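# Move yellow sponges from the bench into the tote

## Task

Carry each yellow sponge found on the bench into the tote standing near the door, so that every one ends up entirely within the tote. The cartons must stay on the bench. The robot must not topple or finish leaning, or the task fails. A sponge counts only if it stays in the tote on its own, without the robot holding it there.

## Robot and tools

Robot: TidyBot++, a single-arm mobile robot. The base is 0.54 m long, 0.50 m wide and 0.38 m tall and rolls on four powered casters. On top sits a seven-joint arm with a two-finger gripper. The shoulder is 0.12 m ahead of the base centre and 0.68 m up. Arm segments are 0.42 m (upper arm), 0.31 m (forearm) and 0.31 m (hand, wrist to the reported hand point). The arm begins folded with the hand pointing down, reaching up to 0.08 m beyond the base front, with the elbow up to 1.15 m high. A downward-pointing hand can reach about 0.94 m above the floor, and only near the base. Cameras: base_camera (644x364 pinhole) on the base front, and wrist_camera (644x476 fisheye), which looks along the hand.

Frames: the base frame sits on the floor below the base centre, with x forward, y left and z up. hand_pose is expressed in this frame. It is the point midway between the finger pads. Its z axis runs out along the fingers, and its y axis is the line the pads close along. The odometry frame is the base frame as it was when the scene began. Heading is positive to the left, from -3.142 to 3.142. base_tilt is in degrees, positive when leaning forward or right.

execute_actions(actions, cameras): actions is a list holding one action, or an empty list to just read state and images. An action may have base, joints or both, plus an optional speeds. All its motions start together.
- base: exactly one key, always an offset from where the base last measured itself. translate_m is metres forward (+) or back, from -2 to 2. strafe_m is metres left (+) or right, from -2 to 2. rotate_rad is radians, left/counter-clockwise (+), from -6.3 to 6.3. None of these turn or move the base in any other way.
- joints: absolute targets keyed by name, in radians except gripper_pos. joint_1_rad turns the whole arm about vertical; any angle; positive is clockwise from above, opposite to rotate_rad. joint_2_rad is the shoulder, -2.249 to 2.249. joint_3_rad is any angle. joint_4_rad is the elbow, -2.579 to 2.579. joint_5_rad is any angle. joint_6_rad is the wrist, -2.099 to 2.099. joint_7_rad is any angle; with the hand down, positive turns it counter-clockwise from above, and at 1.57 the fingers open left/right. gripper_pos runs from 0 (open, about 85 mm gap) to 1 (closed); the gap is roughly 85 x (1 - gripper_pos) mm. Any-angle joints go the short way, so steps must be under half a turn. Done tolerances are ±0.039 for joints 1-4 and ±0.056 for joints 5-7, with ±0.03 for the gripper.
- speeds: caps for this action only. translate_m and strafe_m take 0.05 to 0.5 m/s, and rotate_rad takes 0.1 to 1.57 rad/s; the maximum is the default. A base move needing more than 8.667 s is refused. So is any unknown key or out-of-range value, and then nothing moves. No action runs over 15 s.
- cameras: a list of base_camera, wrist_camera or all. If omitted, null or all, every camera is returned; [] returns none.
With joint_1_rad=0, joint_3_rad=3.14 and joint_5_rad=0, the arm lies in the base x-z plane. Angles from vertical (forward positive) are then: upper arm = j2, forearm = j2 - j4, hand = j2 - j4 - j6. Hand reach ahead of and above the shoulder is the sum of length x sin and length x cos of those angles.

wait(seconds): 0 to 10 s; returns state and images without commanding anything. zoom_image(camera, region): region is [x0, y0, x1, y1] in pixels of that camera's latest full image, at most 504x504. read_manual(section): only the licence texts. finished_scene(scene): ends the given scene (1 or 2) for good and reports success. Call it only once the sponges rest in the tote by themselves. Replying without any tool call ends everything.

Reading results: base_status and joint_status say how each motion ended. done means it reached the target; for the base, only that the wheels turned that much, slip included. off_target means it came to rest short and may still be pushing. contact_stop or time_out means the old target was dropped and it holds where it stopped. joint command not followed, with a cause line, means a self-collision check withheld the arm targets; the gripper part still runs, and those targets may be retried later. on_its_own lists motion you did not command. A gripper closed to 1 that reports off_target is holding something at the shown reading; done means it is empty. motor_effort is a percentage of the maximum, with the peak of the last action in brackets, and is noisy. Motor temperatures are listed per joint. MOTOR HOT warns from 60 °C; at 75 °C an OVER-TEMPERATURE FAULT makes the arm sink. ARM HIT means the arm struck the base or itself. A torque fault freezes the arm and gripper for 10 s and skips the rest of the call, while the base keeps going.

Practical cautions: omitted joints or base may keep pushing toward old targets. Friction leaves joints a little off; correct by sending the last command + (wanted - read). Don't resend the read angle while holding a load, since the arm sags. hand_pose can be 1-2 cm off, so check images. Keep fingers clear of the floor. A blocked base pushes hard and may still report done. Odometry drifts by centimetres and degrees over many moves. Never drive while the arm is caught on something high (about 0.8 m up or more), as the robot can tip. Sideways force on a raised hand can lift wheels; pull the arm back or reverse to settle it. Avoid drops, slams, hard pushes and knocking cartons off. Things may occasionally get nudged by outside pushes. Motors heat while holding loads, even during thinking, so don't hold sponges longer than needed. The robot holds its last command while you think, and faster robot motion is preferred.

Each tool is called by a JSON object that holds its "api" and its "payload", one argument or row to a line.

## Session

{"api": "execute_actions", "payload": {
  "actions": [
    {"joints":{"joint_2_rad":-0.5,"joint_4_rad":-1.6,"joint_6_rad":-1.1,"joint_3_rad":3.14}}
  ]
}}

Scene clock: 2.20 s.
Motor temperatures (°C, as the motors report them): [28 27 28 28 38 34 40]
base_odometry: x=+0.000 y=+0.000 heading=+0.000 (m, m, rad; odometry frame)
base_tilt: forward=+0.5 right=-0.1 (deg)
base_status: not commanded
joint_positions: joint_1_rad=+0.039 joint_2_rad=-0.475 joint_3_rad=+3.118 joint_4_rad=-1.607 joint_5_rad=-0.028 joint_6_rad=-1.070 joint_7_rad=+1.580 gripper_pos=+0.000
joint_status: all done
motor_effort: joint_1_rad=-1(1) joint_2_rad=-2(6) joint_3_rad=+1(2) joint_4_rad=+18(17) joint_5_rad=+0(0) joint_6_rad=+7(7) joint_7_rad=+0(0) (%)
hand_pose: x=+0.4624 y=+0.0061 z=+1.0054 quat_wxyz=(-0.003, +0.892, -0.002, +0.452) (m; base frame)
pictures: base_camera, wrist_camera
Images, in order (width x height): base_camera 644x364, wrist_camera 644x476.

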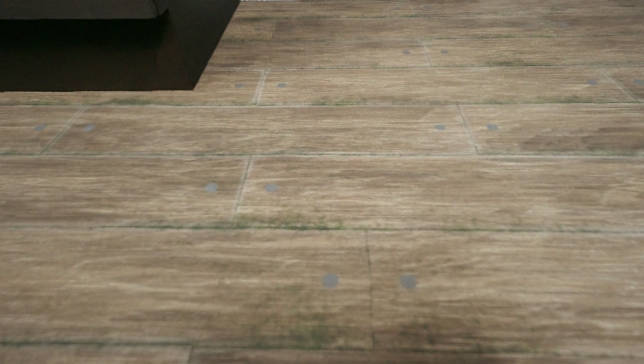

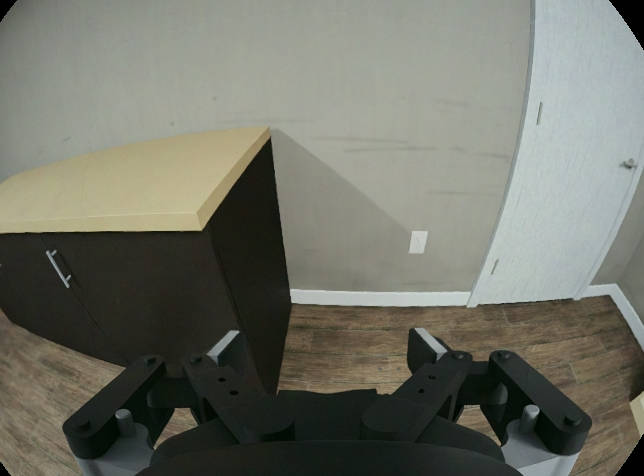

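{"api": "execute_actions", "payload": {
  "actions": [
    {"joints":{"joint_1_rad":1.3,"joint_6_rad":-1.4}}
  ],
  "cameras": ["wrist_camera"]
}}

{"api": "execute_actions", "payload": {
  "actions": [
    {"joints":{"joint_1_rad":3.0,"joint_4_rad":-1.3,"joint_6_rad":-1.4}}
  ],
  "cameras": ["wrist_camera"]
}}

Scene clock: 4.90 s.
Motor temperatures (°C, as the motors report them): [28 27 28 28 38 34 40]
base_odometry: x=+0.000 y=+0.000 heading=+0.000 (m, m, rad; odometry frame)
base_tilt: forward=+0.5 right=-0.1 (deg)
base_status: not commanded
joint_positions: joint_1_rad=+1.276 joint_2_rad=-0.475 joint_3_rad=+3.122 joint_4_rad=-1.607 joint_5_rad=-0.028 joint_6_rad=-1.371 joint_7_rad=+1.580 gripper_pos=+0.000
joint_status: all done
motor_effort: joint_1_rad=+0(0) joint_2_rad=-1(2) joint_3_rad=+1(2) joint_4_rad=+17(17) joint_5_rad=+1(0) joint_6_rad=+6(7) joint_7_rad=+0(0) (%)
hand_pose: x=+0.2160 y=-0.2603 z=+0.9393 quat_wxyz=(+0.178, +0.772, -0.553, +0.259) (m; base frame)
pictures: wrist_camera
Images, in order (width x height): wrist_camera 644x476.

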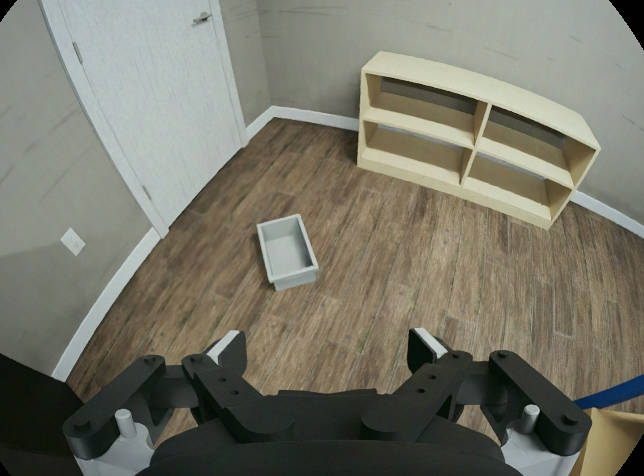

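Scene clock: 7.80 s.
Motor temperatures (°C, as the motors report them): [28 27 28 28 38 34 40]
base_odometry: x=+0.000 y=+0.000 heading=+0.000 (m, m, rad; odometry frame)
base_tilt: forward=+0.5 right=-0.1 (deg)
base_status: not commanded
joint_positions: joint_1_rad=+2.976 joint_2_rad=-0.475 joint_3_rad=+3.123 joint_4_rad=-1.312 joint_5_rad=-0.028 joint_6_rad=-1.371 joint_7_rad=+1.580 gripper_pos=+0.000
joint_status: all done
motor_effort: joint_1_rad=-1(2) joint_2_rad=+1(2) joint_3_rad=+1(2) joint_4_rad=+15(17) joint_5_rad=+0(0) joint_6_rad=+7(7) joint_7_rad=+0(0) (%)
hand_pose: x=-0.1649 y=-0.0660 z=+1.0810 quat_wxyz=(+0.447, +0.091, -0.888, +0.049) (m; base frame)
pictures: wrist_camera
Images, in order (width x height): wrist_camera 644x476.

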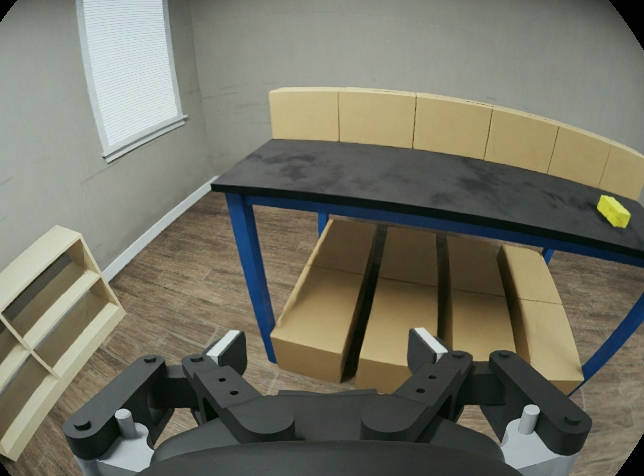

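{"api": "execute_actions", "payload": {
  "actions": [
    {"base":{"rotate_rad":-3.16},"joints":{"joint_1_rad":0.0,"joint_2_rad":-0.3,"joint_4_rad":-1.0,"joint_6_rad":-1.7}}
  ],
  "cameras": []
}}

{"api": "execute_actions", "payload": {
  "actions": [
    {"base":{"strafe_m":-0.85},"joints":{"joint_2_rad":0.08,"joint_4_rad":-0.72,"joint_6_rad":-1.7}}
  ]
}}

Scene clock: 11.87 s.
Motor temperatures (°C, as the motors report them): [28 27 28 28 38 34 40]
base_odometry: x=+0.000 y=+0.000 heading=+3.124 (m, m, rad; odometry frame)
base_tilt: forward=+0.5 right=-0.1 (deg)
base_status: done
joint_positions: joint_1_rad=+0.024 joint_2_rad=-0.330 joint_3_rad=+3.123 joint_4_rad=-1.013 joint_5_rad=-0.028 joint_6_rad=-1.670 joint_7_rad=+1.580 gripper_pos=+0.000
joint_status: all done
motor_effort: joint_1_rad=-1(1) joint_2_rad=-2(4) joint_3_rad=+1(2) joint_4_rad=+13(15) joint_5_rad=+0(0) joint_6_rad=+7(8) joint_7_rad=+0(0) (%)
hand_pose: x=+0.4015 y=+0.0108 z=+1.1042 quat_wxyz=(-0.007, +0.923, +0.009, +0.384) (m; base frame)
pictures: none
No camera images: the call's "cameras" was empty. Leave "cameras" out to get every camera's image.

Scene clock: 14.93 s.
Motor temperatures (°C, as the motors report them): [28 27 28 28 38 34 40]
base_odometry: x=+0.016 y=+0.850 heading=+3.124 (m, m, rad; odometry frame)
base_tilt: forward=+0.4 right=-0.1 (deg)
base_status: done
joint_positions: joint_1_rad=+0.022 joint_2_rad=+0.077 joint_3_rad=+3.126 joint_4_rad=-0.732 joint_5_rad=-0.028 joint_6_rad=-1.672 joint_7_rad=+1.580 gripper_pos=+0.000
joint_status: all done
motor_effort: joint_1_rad=-1(3) joint_2_rad=-20(23) joint_3_rad=+0(4) joint_4_rad=+14(15) joint_5_rad=+0(0) joint_6_rad=+6(7) joint_7_rad=+0(0) (%)
hand_pose: x=+0.5695 y=+0.0066 z=+1.0725 quat_wxyz=(-0.011, +0.946, +0.007, +0.324) (m; base frame)
pictures: base_camera, wrist_camera
Images, in order (width x height): base_camera 644x364, wrist_camera 644x476.

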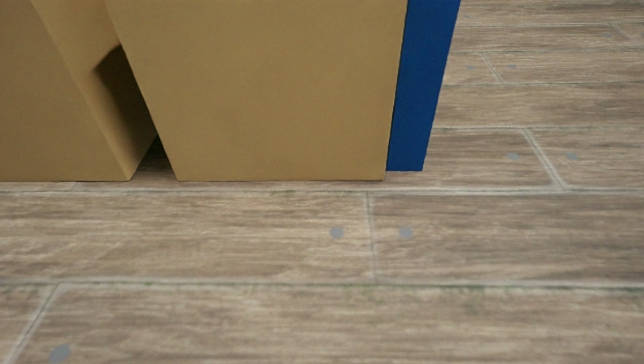

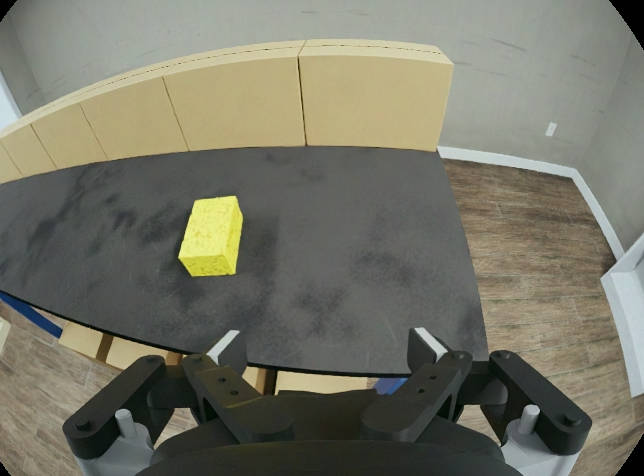

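{"api": "execute_actions", "payload": {
  "actions": [
    {"base":{"strafe_m":0.13}}
  ],
  "cameras": []
}}

{"api": "execute_actions", "payload": {
  "actions": [
    {"base":{"translate_m":0.26},"joints":{"joint_2_rad":0.12,"joint_4_rad":-0.70,"joint_6_rad":-2.04}}
  ]
}}

Scene clock: 16.53 s.
Motor temperatures (°C, as the motors report them): [28 27 28 28 38 34 40]
base_odometry: x=+0.014 y=+0.720 heading=+3.123 (m, m, rad; odometry frame)
base_tilt: forward=+0.5 right=-0.1 (deg)
base_status: done
joint_positions: joint_1_rad=+0.016 joint_2_rad=+0.077 joint_3_rad=+3.128 joint_4_rad=-0.731 joint_5_rad=-0.028 joint_6_rad=-1.672 joint_7_rad=+1.580 gripper_pos=+0.000
joint_status: not commanded
motor_effort: joint_1_rad=+0(3) joint_2_rad=-19(20) joint_3_rad=+1(2) joint_4_rad=+14(14) joint_5_rad=+0(1) joint_6_rad=+6(6) joint_7_rad=+0(0) (%)
hand_pose: x=+0.5695 y=+0.0087 z=+1.0729 quat_wxyz=(-0.011, +0.946, +0.009, +0.325) (m; base frame)
pictures: none
No camera images: the call's "cameras" was empty. Leave "cameras" out to get every camera's image.

Scene clock: 18.33 s.
Motor temperatures (°C, as the motors report them): [28 27 28 28 38 34 40]
base_odometry: x=-0.247 y=+0.725 heading=+3.123 (m, m, rad; odometry frame)
base_tilt: forward=+0.5 right=-0.1 (deg)
base_status: done
joint_positions: joint_1_rad=+0.016 joint_2_rad=+0.112 joint_3_rad=+3.128 joint_4_rad=-0.709 joint_5_rad=-0.028 joint_6_rad=-2.033 joint_7_rad=+1.580 gripper_pos=+0.000
joint_status: all done
motor_effort: joint_1_rad=-1(1) joint_2_rad=-21(23) joint_3_rad=+1(0) joint_4_rad=+12(15) joint_5_rad=+0(0) joint_6_rad=+3(6) joint_7_rad=+0(0) (%)
hand_pose: x=+0.4842 y=+0.0079 z=+1.0157 quat_wxyz=(-0.011, +0.990, +0.011, +0.143) (m; base frame)
pictures: base_camera, wrist_camera
Images, in order (width x height): base_camera 644x364, wrist_camera 644x476.

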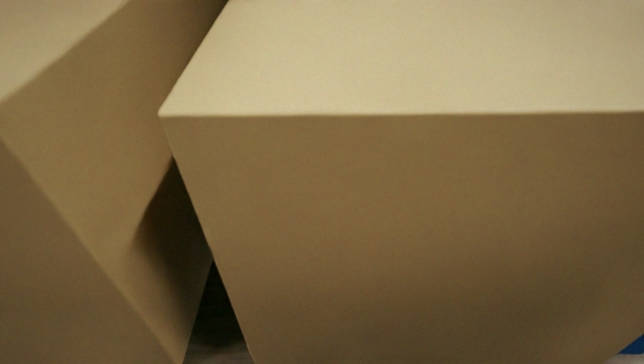

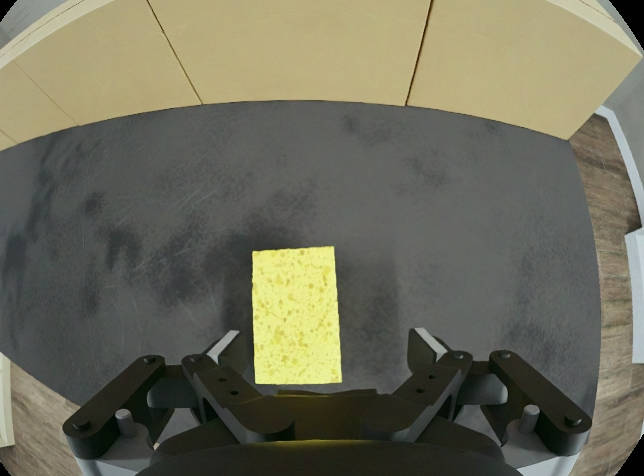

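{"api": "execute_actions", "payload": {
  "actions": [
    {"base":{"strafe_m":0.022},"joints":{"joint_7_rad":1.65,"joint_2_rad":0.10,"joint_4_rad":-0.92,"joint_6_rad":-1.89}}
  ],
  "cameras": ["wrist_camera"]
}}

{"api": "execute_actions", "payload": {
  "actions": [
    {"joints":{"joint_4_rad":-1.09,"joint_6_rad":-1.74}}
  ],
  "cameras": ["wrist_camera"]
}}

Scene clock: 19.77 s.
Motor temperatures (°C, as the motors report them): [28 27 28 28 38 34 40]
base_odometry: x=-0.247 y=+0.703 heading=+3.123 (m, m, rad; odometry frame)
base_tilt: forward=+0.5 right=-0.2 (deg)
base_status: done
joint_positions: joint_1_rad=+0.013 joint_2_rad=+0.112 joint_3_rad=+3.128 joint_4_rad=-0.912 joint_5_rad=-0.028 joint_6_rad=-1.919 joint_7_rad=+1.621 gripper_pos=+0.000
joint_status: all done
motor_effort: joint_1_rad=+0(3) joint_2_rad=-21(21) joint_3_rad=+0(2) joint_4_rad=+14(14) joint_5_rad=+0(1) joint_6_rad=+3(3) joint_7_rad=-1(1) (%)
hand_pose: x=+0.4960 y=+0.0092 z=+0.9583 quat_wxyz=(-0.011, +0.994, +0.031, +0.100) (m; base frame)
pictures: wrist_camera
Images, in order (width x height): wrist_camera 644x476.

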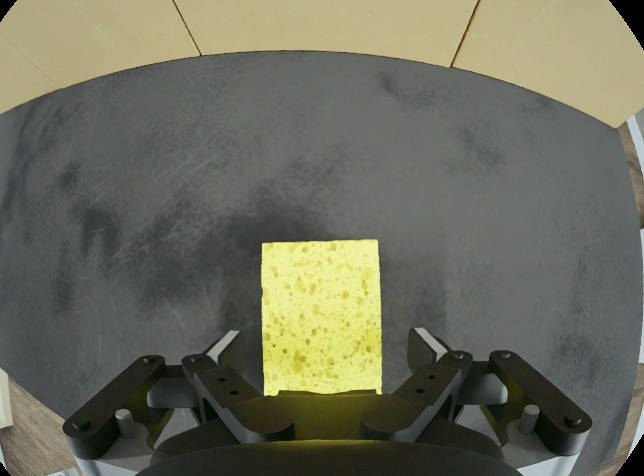

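Scene clock: 21.40 s.
Motor temperatures (°C, as the motors report them): [28 27 28 28 38 34 40]
base_odometry: x=-0.247 y=+0.703 heading=+3.123 (m, m, rad; odometry frame)
base_tilt: forward=+0.5 right=-0.1 (deg)
base_status: not commanded
joint_positions: joint_1_rad=+0.013 joint_2_rad=+0.102 joint_3_rad=+3.128 joint_4_rad=-1.075 joint_5_rad=-0.028 joint_6_rad=-1.763 joint_7_rad=+1.621 gripper_pos=+0.000
joint_status: all done
motor_effort: joint_1_rad=-1(2) joint_2_rad=-17(23) joint_3_rad=+1(0) joint_4_rad=+12(16) joint_5_rad=+0(2) joint_6_rad=+2(3) joint_7_rad=-1(1) (%)
hand_pose: x=+0.5142 y=+0.0097 z=+0.9164 quat_wxyz=(-0.012, +0.994, +0.029, +0.101) (m; base frame)
pictures: wrist_camera
Images, in order (width x height): wrist_camera 644x476.

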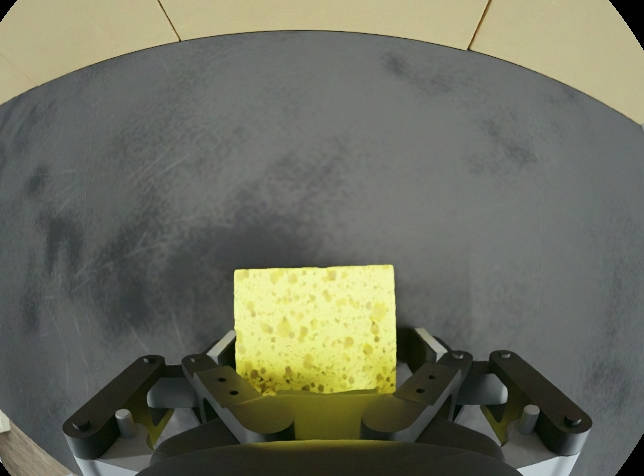

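{"api": "execute_actions", "payload": {
  "actions": [
    {"joints":{"gripper_pos":1}}
  ],
  "cameras": []
}}

{"api": "execute_actions", "payload": {
  "actions": [
    {"joints":{"joint_2_rad":-0.2,"joint_4_rad":-0.9,"joint_6_rad":-2.0,"joint_7_rad":1.57}}
  ],
  "cameras": []
}}

{"api": "execute_actions", "payload": {
  "actions": [
    {"base":{"translate_m":-0.6}}
  ],
  "cameras": []
}}

{"api": "execute_actions", "payload": {
  "actions": [
    {"base":{"rotate_rad":1.68}}
  ],
  "cameras": []
}}

{"api": "execute_actions", "payload": {
  "actions": [
    {"base":{"translate_m":0.75},"joints":{"joint_2_rad":1.12,"joint_4_rad":-1.47,"joint_6_rad":-0.52}}
  ]
}}

Scene clock: 22.93 s.
Motor temperatures (°C, as the motors report them): [28 27 28 28 38 34 40]
base_odometry: x=-0.247 y=+0.703 heading=+3.123 (m, m, rad; odometry frame)
base_tilt: forward=+0.5 right=-0.1 (deg)
base_status: not commanded
joint_positions: joint_1_rad=+0.013 joint_2_rad=+0.087 joint_3_rad=+3.133 joint_4_rad=-1.068 joint_5_rad=-0.028 joint_6_rad=-1.758 joint_7_rad=+1.622 gripper_pos=+0.381
joint_status: gripper_pos off_target (ended at +0.381, target +1.000)
motor_effort: joint_1_rad=-1(3) joint_2_rad=-14(19) joint_3_rad=+0(2) joint_4_rad=+10(14) joint_5_rad=+0(3) joint_6_rad=+2(3) joint_7_rad=+0(1) (%)
hand_pose: x=+0.5136 y=+0.0080 z=+0.9249 quat_wxyz=(-0.011, +0.993, +0.027, +0.115) (m; base frame)
pictures: none
No camera images: the call's "cameras" was empty. Leave "cameras" out to get every camera's image.

Scene clock: 24.53 s.
Motor temperatures (°C, as the motors report them): [28 27 28 28 38 34 40]
base_odometry: x=-0.247 y=+0.703 heading=+3.123 (m, m, rad; odometry frame)
base_tilt: forward=+0.5 right=+0.0 (deg)
base_status: not commanded
joint_positions: joint_1_rad=+0.013 joint_2_rad=-0.207 joint_3_rad=+3.133 joint_4_rad=-0.902 joint_5_rad=-0.028 joint_6_rad=-1.976 joint_7_rad=+1.599 gripper_pos=+0.381
joint_status: all done
motor_effort: joint_1_rad=-1(1) joint_2_rad=-5(26) joint_3_rad=+1(1) joint_4_rad=+11(17) joint_5_rad=+0(1) joint_6_rad=+5(6) joint_7_rad=+0(1) (%)
hand_pose: x=+0.3747 y=+0.0088 z=+1.0578 quat_wxyz=(-0.007, +0.972, +0.020, +0.233) (m; base frame)
pictures: none
No camera images: the call's "cameras" was empty. Leave "cameras" out to get every camera's image.

Scene clock: 27.10 s.
Motor temperatures (°C, as the motors report them): [28 27 28 28 38 34 40]
base_odometry: x=+0.353 y=+0.692 heading=+3.123 (m, m, rad; odometry frame)
base_tilt: forward=+0.6 right=+0.0 (deg)
base_status: done
joint_positions: joint_1_rad=+0.013 joint_2_rad=-0.205 joint_3_rad=+3.133 joint_4_rad=-0.902 joint_5_rad=-0.028 joint_6_rad=-1.976 joint_7_rad=+1.599 gripper_pos=+0.381
joint_status: not commanded
motor_effort: joint_1_rad=-1(1) joint_2_rad=-4(9) joint_3_rad=+1(1) joint_4_rad=+11(13) joint_5_rad=+1(0) joint_6_rad=+5(5) joint_7_rad=+0(1) (%)
hand_pose: x=+0.3754 y=+0.0088 z=+1.0573 quat_wxyz=(-0.007, +0.972, +0.020, +0.232) (m; base frame)
pictures: none
No camera images: the call's "cameras" was empty. Leave "cameras" out to get every camera's image.

Scene clock: 29.47 s.
Motor temperatures (°C, as the motors report them): [28 27 28 28 38 34 40]
base_odometry: x=+0.353 y=+0.692 heading=-1.481 (m, m, rad; odometry frame)
base_tilt: forward=+0.5 right=-0.1 (deg)
base_status: done
joint_positions: joint_1_rad=+0.013 joint_2_rad=-0.205 joint_3_rad=+3.133 joint_4_rad=-0.902 joint_5_rad=-0.028 joint_6_rad=-1.976 joint_7_rad=+1.599 gripper_pos=+0.381
joint_status: not commanded
motor_effort: joint_1_rad=+0(1) joint_2_rad=-5(8) joint_3_rad=+1(1) joint_4_rad=+12(12) joint_5_rad=+0(0) joint_6_rad=+5(5) joint_7_rad=+0(0) (%)
hand_pose: x=+0.3754 y=+0.0088 z=+1.0573 quat_wxyz=(-0.007, +0.972, +0.020, +0.232) (m; base frame)
pictures: none
No camera images: the call's "cameras" was empty. Leave "cameras" out to get every camera's image.

Scene clock: 32.47 s.
Motor temperatures (°C, as the motors report them): [28 27 28 28 38 34 40]
base_odometry: x=+0.421 y=-0.056 heading=-1.480 (m, m, rad; odometry frame)
base_tilt: forward=+0.5 right=-0.1 (deg)
base_status: done
joint_positions: joint_1_rad=+0.013 joint_2_rad=+1.103 joint_3_rad=+3.133 joint_4_rad=-1.459 joint_5_rad=-0.028 joint_6_rad=-0.545 joint_7_rad=+1.599 gripper_pos=+0.381
joint_status: all done
motor_effort: joint_1_rad=+0(1) joint_2_rad=-48(52) joint_3_rad=+0(1) joint_4_rad=+8(15) joint_5_rad=+0(0) joint_6_rad=+1(6) joint_7_rad=-1(0) (%)
hand_pose: x=+0.6774 y=+0.0037 z=+0.2977 quat_wxyz=(-0.011, +1.000, -0.002, +0.017) (m; base frame)
pictures: base_camera, wrist_camera
Images, in order (width x height): base_camera 644x364, wrist_camera 644x476.

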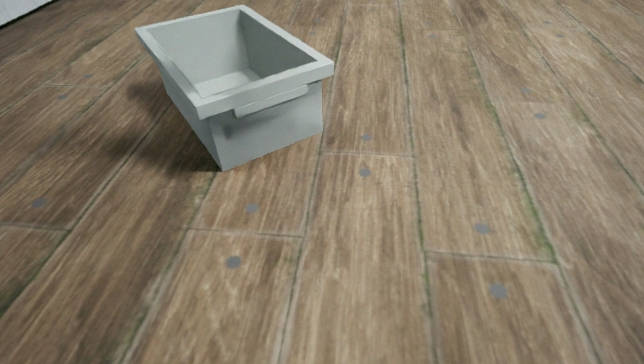

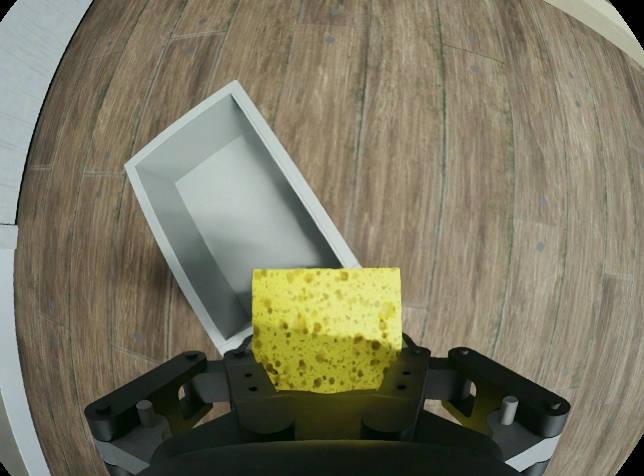

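{"api": "execute_actions", "payload": {
  "actions": [
    {"base":{"translate_m":0.13},"joints":{"joint_1_rad":-0.23,"joint_7_rad":1.93}}
  ]
}}

{"api": "execute_actions", "payload": {
  "actions": [
    {"joints":{"joint_2_rad":1.4,"joint_4_rad":-1.28,"joint_6_rad":-0.43}}
  ]
}}

Scene clock: 33.97 s.
Motor temperatures (°C, as the motors report them): [28 27 28 28 38 34 40]
base_odometry: x=+0.433 y=-0.185 heading=-1.479 (m, m, rad; odometry frame)
base_tilt: forward=+0.6 right=+0.0 (deg)
base_status: done
joint_positions: joint_1_rad=-0.225 joint_2_rad=+1.103 joint_3_rad=+3.133 joint_4_rad=-1.464 joint_5_rad=-0.028 joint_6_rad=-0.544 joint_7_rad=+1.904 gripper_pos=+0.381
joint_status: all done
motor_effort: joint_1_rad=-1(1) joint_2_rad=-47(50) joint_3_rad=-1(2) joint_4_rad=+8(10) joint_5_rad=+0(0) joint_6_rad=+1(2) joint_7_rad=+0(0) (%)
hand_pose: x=+0.6585 y=+0.1348 z=+0.2968 quat_wxyz=(-0.010, +0.964, +0.266, +0.016) (m; base frame)
pictures: base_camera, wrist_camera
Images, in order (width x height): base_camera 644x364, wrist_camera 644x476.

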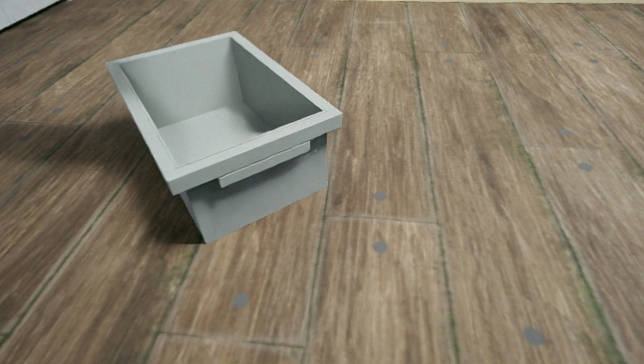

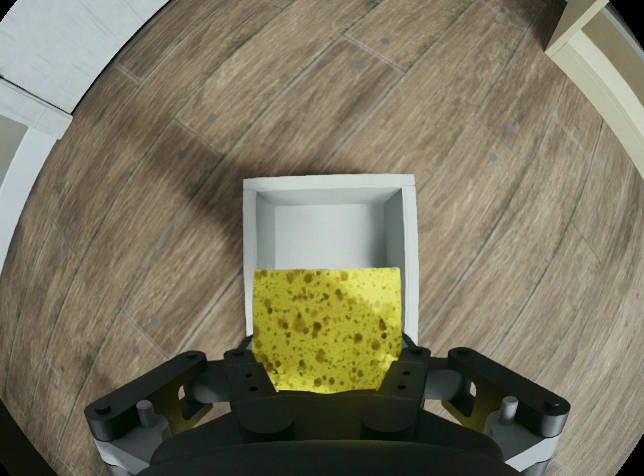

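Scene clock: 35.60 s.
Motor temperatures (°C, as the motors report them): [28 27 28 28 38 34 40]
base_odometry: x=+0.433 y=-0.185 heading=-1.479 (m, m, rad; odometry frame)
base_tilt: forward=+0.5 right=-0.1 (deg)
base_status: not commanded
joint_positions: joint_1_rad=-0.225 joint_2_rad=+1.395 joint_3_rad=+3.133 joint_4_rad=-1.291 joint_5_rad=-0.028 joint_6_rad=-0.459 joint_7_rad=+1.904 gripper_pos=+0.381
joint_status: all done
motor_effort: joint_1_rad=-1(2) joint_2_rad=-49(53) joint_3_rad=-1(1) joint_4_rad=+7(8) joint_5_rad=+1(0) joint_6_rad=+1(2) joint_7_rad=+0(0) (%)
hand_pose: x=+0.6538 y=+0.1332 z=+0.1617 quat_wxyz=(-0.010, +0.964, +0.264, -0.002) (m; base frame)
pictures: base_camera, wrist_camera
Images, in order (width x height): base_camera 644x364, wrist_camera 644x476.

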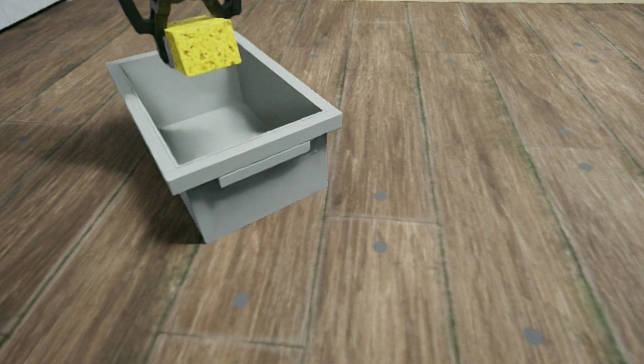

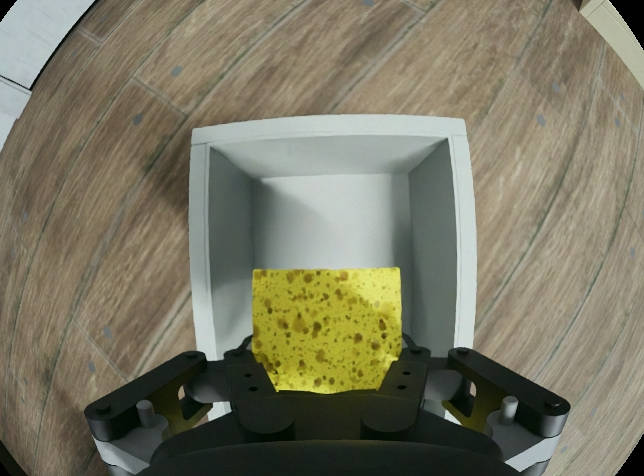

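{"api": "execute_actions", "payload": {
  "actions": [
    {"joints":{"joint_2_rad":1.58,"joint_4_rad":-1.17,"joint_6_rad":-0.36}}
  ],
  "cameras": []
}}

{"api": "execute_actions", "payload": {
  "actions": [
    {"joints":{"gripper_pos":0.12}}
  ],
  "cameras": []
}}

{"api": "execute_actions", "payload": {
  "actions": [
    {"joints":{"joint_2_rad":1.1,"joint_4_rad":-1.44,"joint_6_rad":-0.55}}
  ]
}}

{"api": "execute_actions", "payload": {
  "actions": [
    {"joints":{"joint_1_rad":0,"joint_2_rad":-0.4,"joint_4_rad":-1.0,"joint_6_rad":-2.0,"joint_7_rad":1.57,"gripper_pos":0}}
  ],
  "cameras": []
}}

{"api": "execute_actions", "payload": {
  "actions": [
    {"base":{"rotate_rad":-1.68}}
  ],
  "cameras": []
}}

{"api": "execute_actions", "payload": {
  "actions": [
    {"base":{"translate_m":0.55}}
  ],
  "cameras": []
}}

{"api": "execute_actions", "payload": {
  "actions": [
    {"base":{"strafe_m":0.55},"joints":{"joint_6_rad":-1.8}}
  ]
}}

Scene clock: 37.47 s.
Motor temperatures (°C, as the motors report them): [28 27 28 28 38 34 40]
base_odometry: x=+0.433 y=-0.185 heading=-1.479 (m, m, rad; odometry frame)
base_tilt: forward=+0.4 right=-0.1 (deg)
base_status: not commanded
joint_positions: joint_1_rad=-0.225 joint_2_rad=+1.575 joint_3_rad=+3.133 joint_4_rad=-1.179 joint_5_rad=-0.028 joint_6_rad=-0.389 joint_7_rad=+1.904 gripper_pos=+0.381
joint_status: all done
motor_effort: joint_1_rad=-1(1) joint_2_rad=-49(52) joint_3_rad=-1(1) joint_4_rad=+5(7) joint_5_rad=+0(0) joint_6_rad=+1(1) joint_7_rad=-1(0) (%)
hand_pose: x=+0.6425 y=+0.1300 z=+0.0780 quat_wxyz=(-0.009, +0.965, +0.263, +0.000) (m; base frame)
pictures: none
No camera images: the call's "cameras" was empty. Leave "cameras" out to get every camera's image.

Scene clock: 38.50 s.
Motor temperatures (°C, as the motors report them): [28 27 28 28 38 34 40]
base_odometry: x=+0.433 y=-0.185 heading=-1.479 (m, m, rad; odometry frame)
base_tilt: forward=+0.5 right=-0.1 (deg)
base_status: not commanded
joint_positions: joint_1_rad=-0.225 joint_2_rad=+1.575 joint_3_rad=+3.133 joint_4_rad=-1.179 joint_5_rad=-0.028 joint_6_rad=-0.389 joint_7_rad=+1.904 gripper_pos=+0.120
joint_status: all done
motor_effort: joint_1_rad=-1(2) joint_2_rad=-48(49) joint_3_rad=-1(1) joint_4_rad=+5(6) joint_5_rad=+1(1) joint_6_rad=+1(1) joint_7_rad=+0(0) (%)
hand_pose: x=+0.6425 y=+0.1300 z=+0.0780 quat_wxyz=(-0.009, +0.965, +0.263, +0.000) (m; base frame)
pictures: none
No camera images: the call's "cameras" was empty. Leave "cameras" out to get every camera's image.

Scene clock: 40.27 s.
Motor temperatures (°C, as the motors report them): [28 27 28 28 38 34 40]
base_odometry: x=+0.433 y=-0.185 heading=-1.479 (m, m, rad; odometry frame)
base_tilt: forward=+0.6 right=-0.1 (deg)
base_status: not commanded
joint_positions: joint_1_rad=-0.225 joint_2_rad=+1.110 joint_3_rad=+3.133 joint_4_rad=-1.430 joint_5_rad=-0.028 joint_6_rad=-0.521 joint_7_rad=+1.904 gripper_pos=+0.120
joint_status: all done
motor_effort: joint_1_rad=-1(0) joint_2_rad=-49(53) joint_3_rad=-1(1) joint_4_rad=+9(9) joint_5_rad=+0(1) joint_6_rad=+2(2) joint_7_rad=+0(0) (%)
hand_pose: x=+0.6819 y=+0.1401 z=+0.2997 quat_wxyz=(-0.009, +0.963, +0.266, +0.041) (m; base frame)
pictures: base_camera, wrist_camera
Images, in order (width x height): base_camera 644x364, wrist_camera 644x476.

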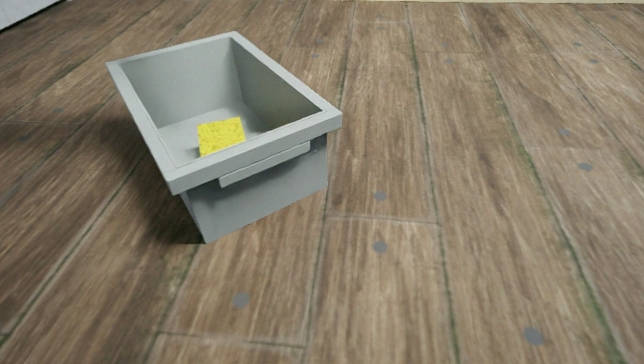

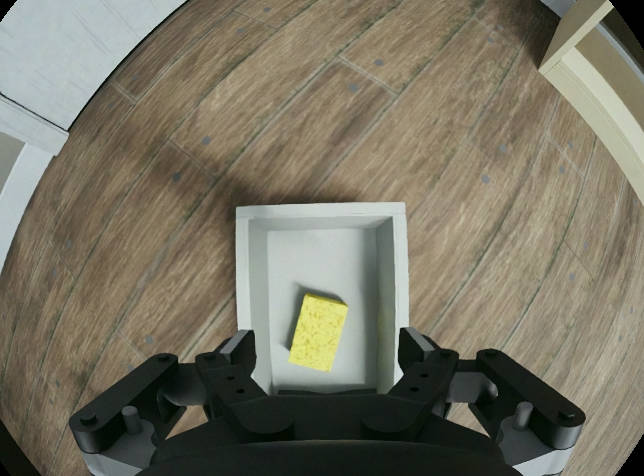

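Scene clock: 43.00 s.
Motor temperatures (°C, as the motors report them): [28 27 28 28 38 34 40]
base_odometry: x=+0.433 y=-0.185 heading=-1.479 (m, m, rad; odometry frame)
base_tilt: forward=+0.5 right=+0.0 (deg)
base_status: not commanded
joint_positions: joint_1_rad=-0.027 joint_2_rad=-0.390 joint_3_rad=+3.133 joint_4_rad=-1.009 joint_5_rad=-0.028 joint_6_rad=-1.975 joint_7_rad=+1.600 gripper_pos=+0.000
joint_status: all done
motor_effort: joint_1_rad=-1(3) joint_2_rad=+3(52) joint_3_rad=+1(1) joint_4_rad=+11(16) joint_5_rad=+1(0) joint_6_rad=+5(6) joint_7_rad=-1(0) (%)
hand_pose: x=+0.3032 y=+0.0169 z=+1.0613 quat_wxyz=(-0.010, +0.962, +0.040, +0.270) (m; base frame)
pictures: none
No camera images: the call's "cameras" was empty. Leave "cameras" out to get every camera's image.

Scene clock: 45.37 s.
Motor temperatures (°C, as the motors report them): [28 27 28 28 38 34 40]
base_odometry: x=+0.433 y=-0.185 heading=+3.125 (m, m, rad; odometry frame)
base_tilt: forward=+0.5 right=-0.1 (deg)
base_status: done
joint_positions: joint_1_rad=-0.026 joint_2_rad=-0.390 joint_3_rad=+3.133 joint_4_rad=-1.009 joint_5_rad=-0.028 joint_6_rad=-1.975 joint_7_rad=+1.600 gripper_pos=+0.000
joint_status: not commanded
motor_effort: joint_1_rad=-1(1) joint_2_rad=+3(4) joint_3_rad=+1(2) joint_4_rad=+11(11) joint_5_rad=+0(0) joint_6_rad=+5(5) joint_7_rad=+0(1) (%)
hand_pose: x=+0.3032 y=+0.0167 z=+1.0613 quat_wxyz=(-0.010, +0.962, +0.039, +0.270) (m; base frame)
pictures: none
No camera images: the call's "cameras" was empty. Leave "cameras" out to get every camera's image.

Scene clock: 47.83 s.
Motor temperatures (°C, as the motors report them): [28 27 28 28 38 34 40]
base_odometry: x=-0.117 y=-0.175 heading=+3.124 (m, m, rad; odometry frame)
base_tilt: forward=+0.5 right=+0.0 (deg)
base_status: done
joint_positions: joint_1_rad=-0.026 joint_2_rad=-0.391 joint_3_rad=+3.133 joint_4_rad=-1.008 joint_5_rad=-0.028 joint_6_rad=-1.975 joint_7_rad=+1.600 gripper_pos=+0.000
joint_status: not commanded
motor_effort: joint_1_rad=+0(1) joint_2_rad=+1(8) joint_3_rad=+1(2) joint_4_rad=+11(12) joint_5_rad=+1(0) joint_6_rad=+5(6) joint_7_rad=-1(0) (%)
hand_pose: x=+0.3025 y=+0.0167 z=+1.0619 quat_wxyz=(-0.010, +0.962, +0.039, +0.272) (m; base frame)
pictures: none
No camera images: the call's "cameras" was empty. Leave "cameras" out to get every camera's image.

Scene clock: 50.30 s.
Motor temperatures (°C, as the motors report them): [28 27 28 28 38 34 40]
base_odometry: x=-0.127 y=-0.725 heading=+3.124 (m, m, rad; odometry frame)
base_tilt: forward=+0.5 right=-0.1 (deg)
base_status: done
joint_positions: joint_1_rad=-0.025 joint_2_rad=-0.391 joint_3_rad=+3.133 joint_4_rad=-1.008 joint_5_rad=-0.028 joint_6_rad=-1.814 joint_7_rad=+1.600 gripper_pos=+0.000
joint_status: all done
motor_effort: joint_1_rad=+0(0) joint_2_rad=+2(6) joint_3_rad=+2(3) joint_4_rad=+11(12) joint_5_rad=+1(1) joint_6_rad=+6(7) joint_7_rad=+0(1) (%)
hand_pose: x=+0.3428 y=+0.0185 z=+1.0915 quat_wxyz=(-0.011, +0.937, +0.037, +0.348) (m; base frame)
pictures: base_camera, wrist_camera
Images, in order (width x height): base_camera 644x364, wrist_camera 644x476.

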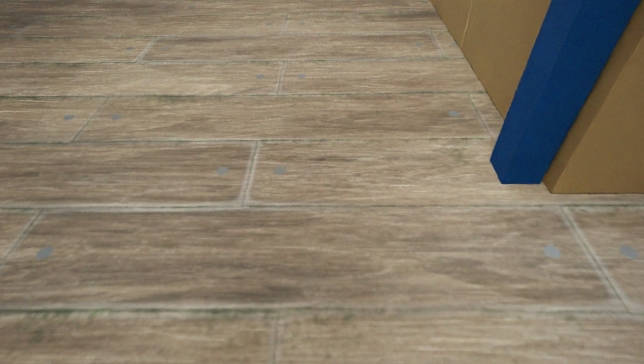

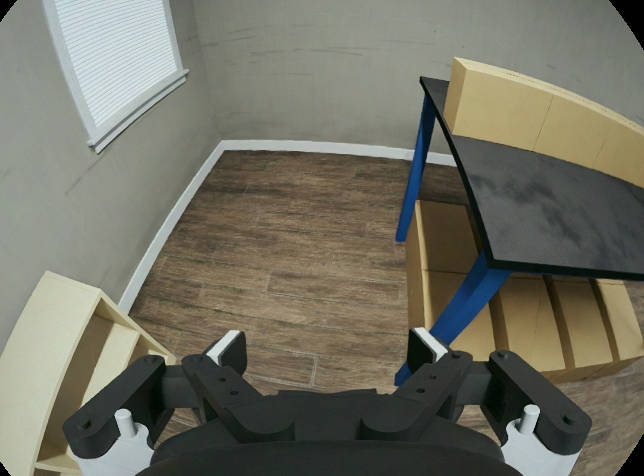

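{"api": "execute_actions", "payload": {
  "actions": [
    {"base":{"strafe_m":0.14}}
  ],
  "cameras": []
}}

{"api": "execute_actions", "payload": {
  "actions": [
    {"base":{"translate_m":1.15},"joints":{"joint_1_rad":1.57}}
  ]
}}

Scene clock: 51.80 s.
Motor temperatures (°C, as the motors report them): [28 27 28 28 38 34 40]
base_odometry: x=-0.129 y=-0.866 heading=+3.124 (m, m, rad; odometry frame)
base_tilt: forward=+0.5 right=-0.1 (deg)
base_status: done
joint_positions: joint_1_rad=-0.025 joint_2_rad=-0.391 joint_3_rad=+3.133 joint_4_rad=-1.008 joint_5_rad=-0.028 joint_6_rad=-1.814 joint_7_rad=+1.600 gripper_pos=+0.000
joint_status: not commanded
motor_effort: joint_1_rad=-1(0) joint_2_rad=+2(3) joint_3_rad=+2(4) joint_4_rad=+12(12) joint_5_rad=+1(2) joint_6_rad=+6(6) joint_7_rad=+0(0) (%)
hand_pose: x=+0.3428 y=+0.0184 z=+1.0915 quat_wxyz=(-0.011, +0.937, +0.037, +0.348) (m; base frame)
pictures: none
No camera images: the call's "cameras" was empty. Leave "cameras" out to get every camera's image.

Scene clock: 55.47 s.
Motor temperatures (°C, as the motors report them): [28 27 28 28 38 34 40]
base_odometry: x=-1.279 y=-0.846 heading=+3.124 (m, m, rad; odometry frame)
base_tilt: forward=+0.4 right=+0.0 (deg)
base_status: done
joint_positions: joint_1_rad=+1.546 joint_2_rad=-0.393 joint_3_rad=+3.133 joint_4_rad=-1.007 joint_5_rad=-0.028 joint_6_rad=-1.814 joint_7_rad=+1.600 gripper_pos=+0.000
joint_status: all done
motor_effort: joint_1_rad=-1(1) joint_2_rad=+2(8) joint_3_rad=+1(3) joint_4_rad=+12(12) joint_5_rad=+0(0) joint_6_rad=+6(7) joint_7_rad=+0(0) (%)
hand_pose: x=+0.1373 y=-0.2230 z=+1.0922 quat_wxyz=(+0.240, +0.688, -0.636, +0.255) (m; base frame)
pictures: base_camera, wrist_camera
Images, in order (width x height): base_camera 644x364, wrist_camera 644x476.

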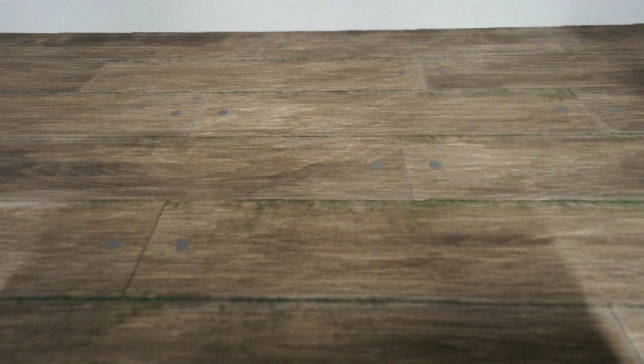

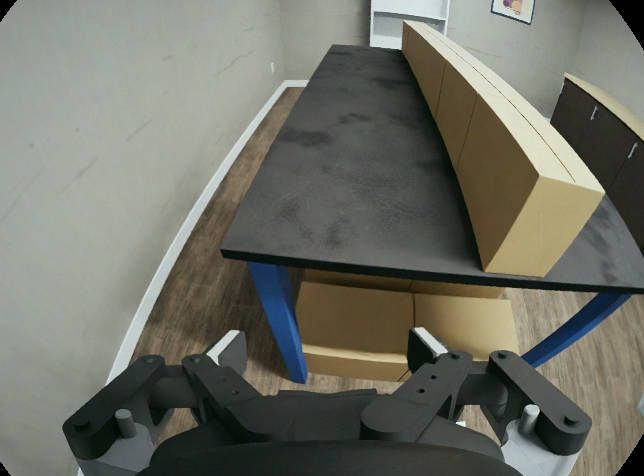

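The back of the bench is empty.

{"api": "finished_scene", "payload": {
  "scene": 2
}}

The scene is finished: the task was done.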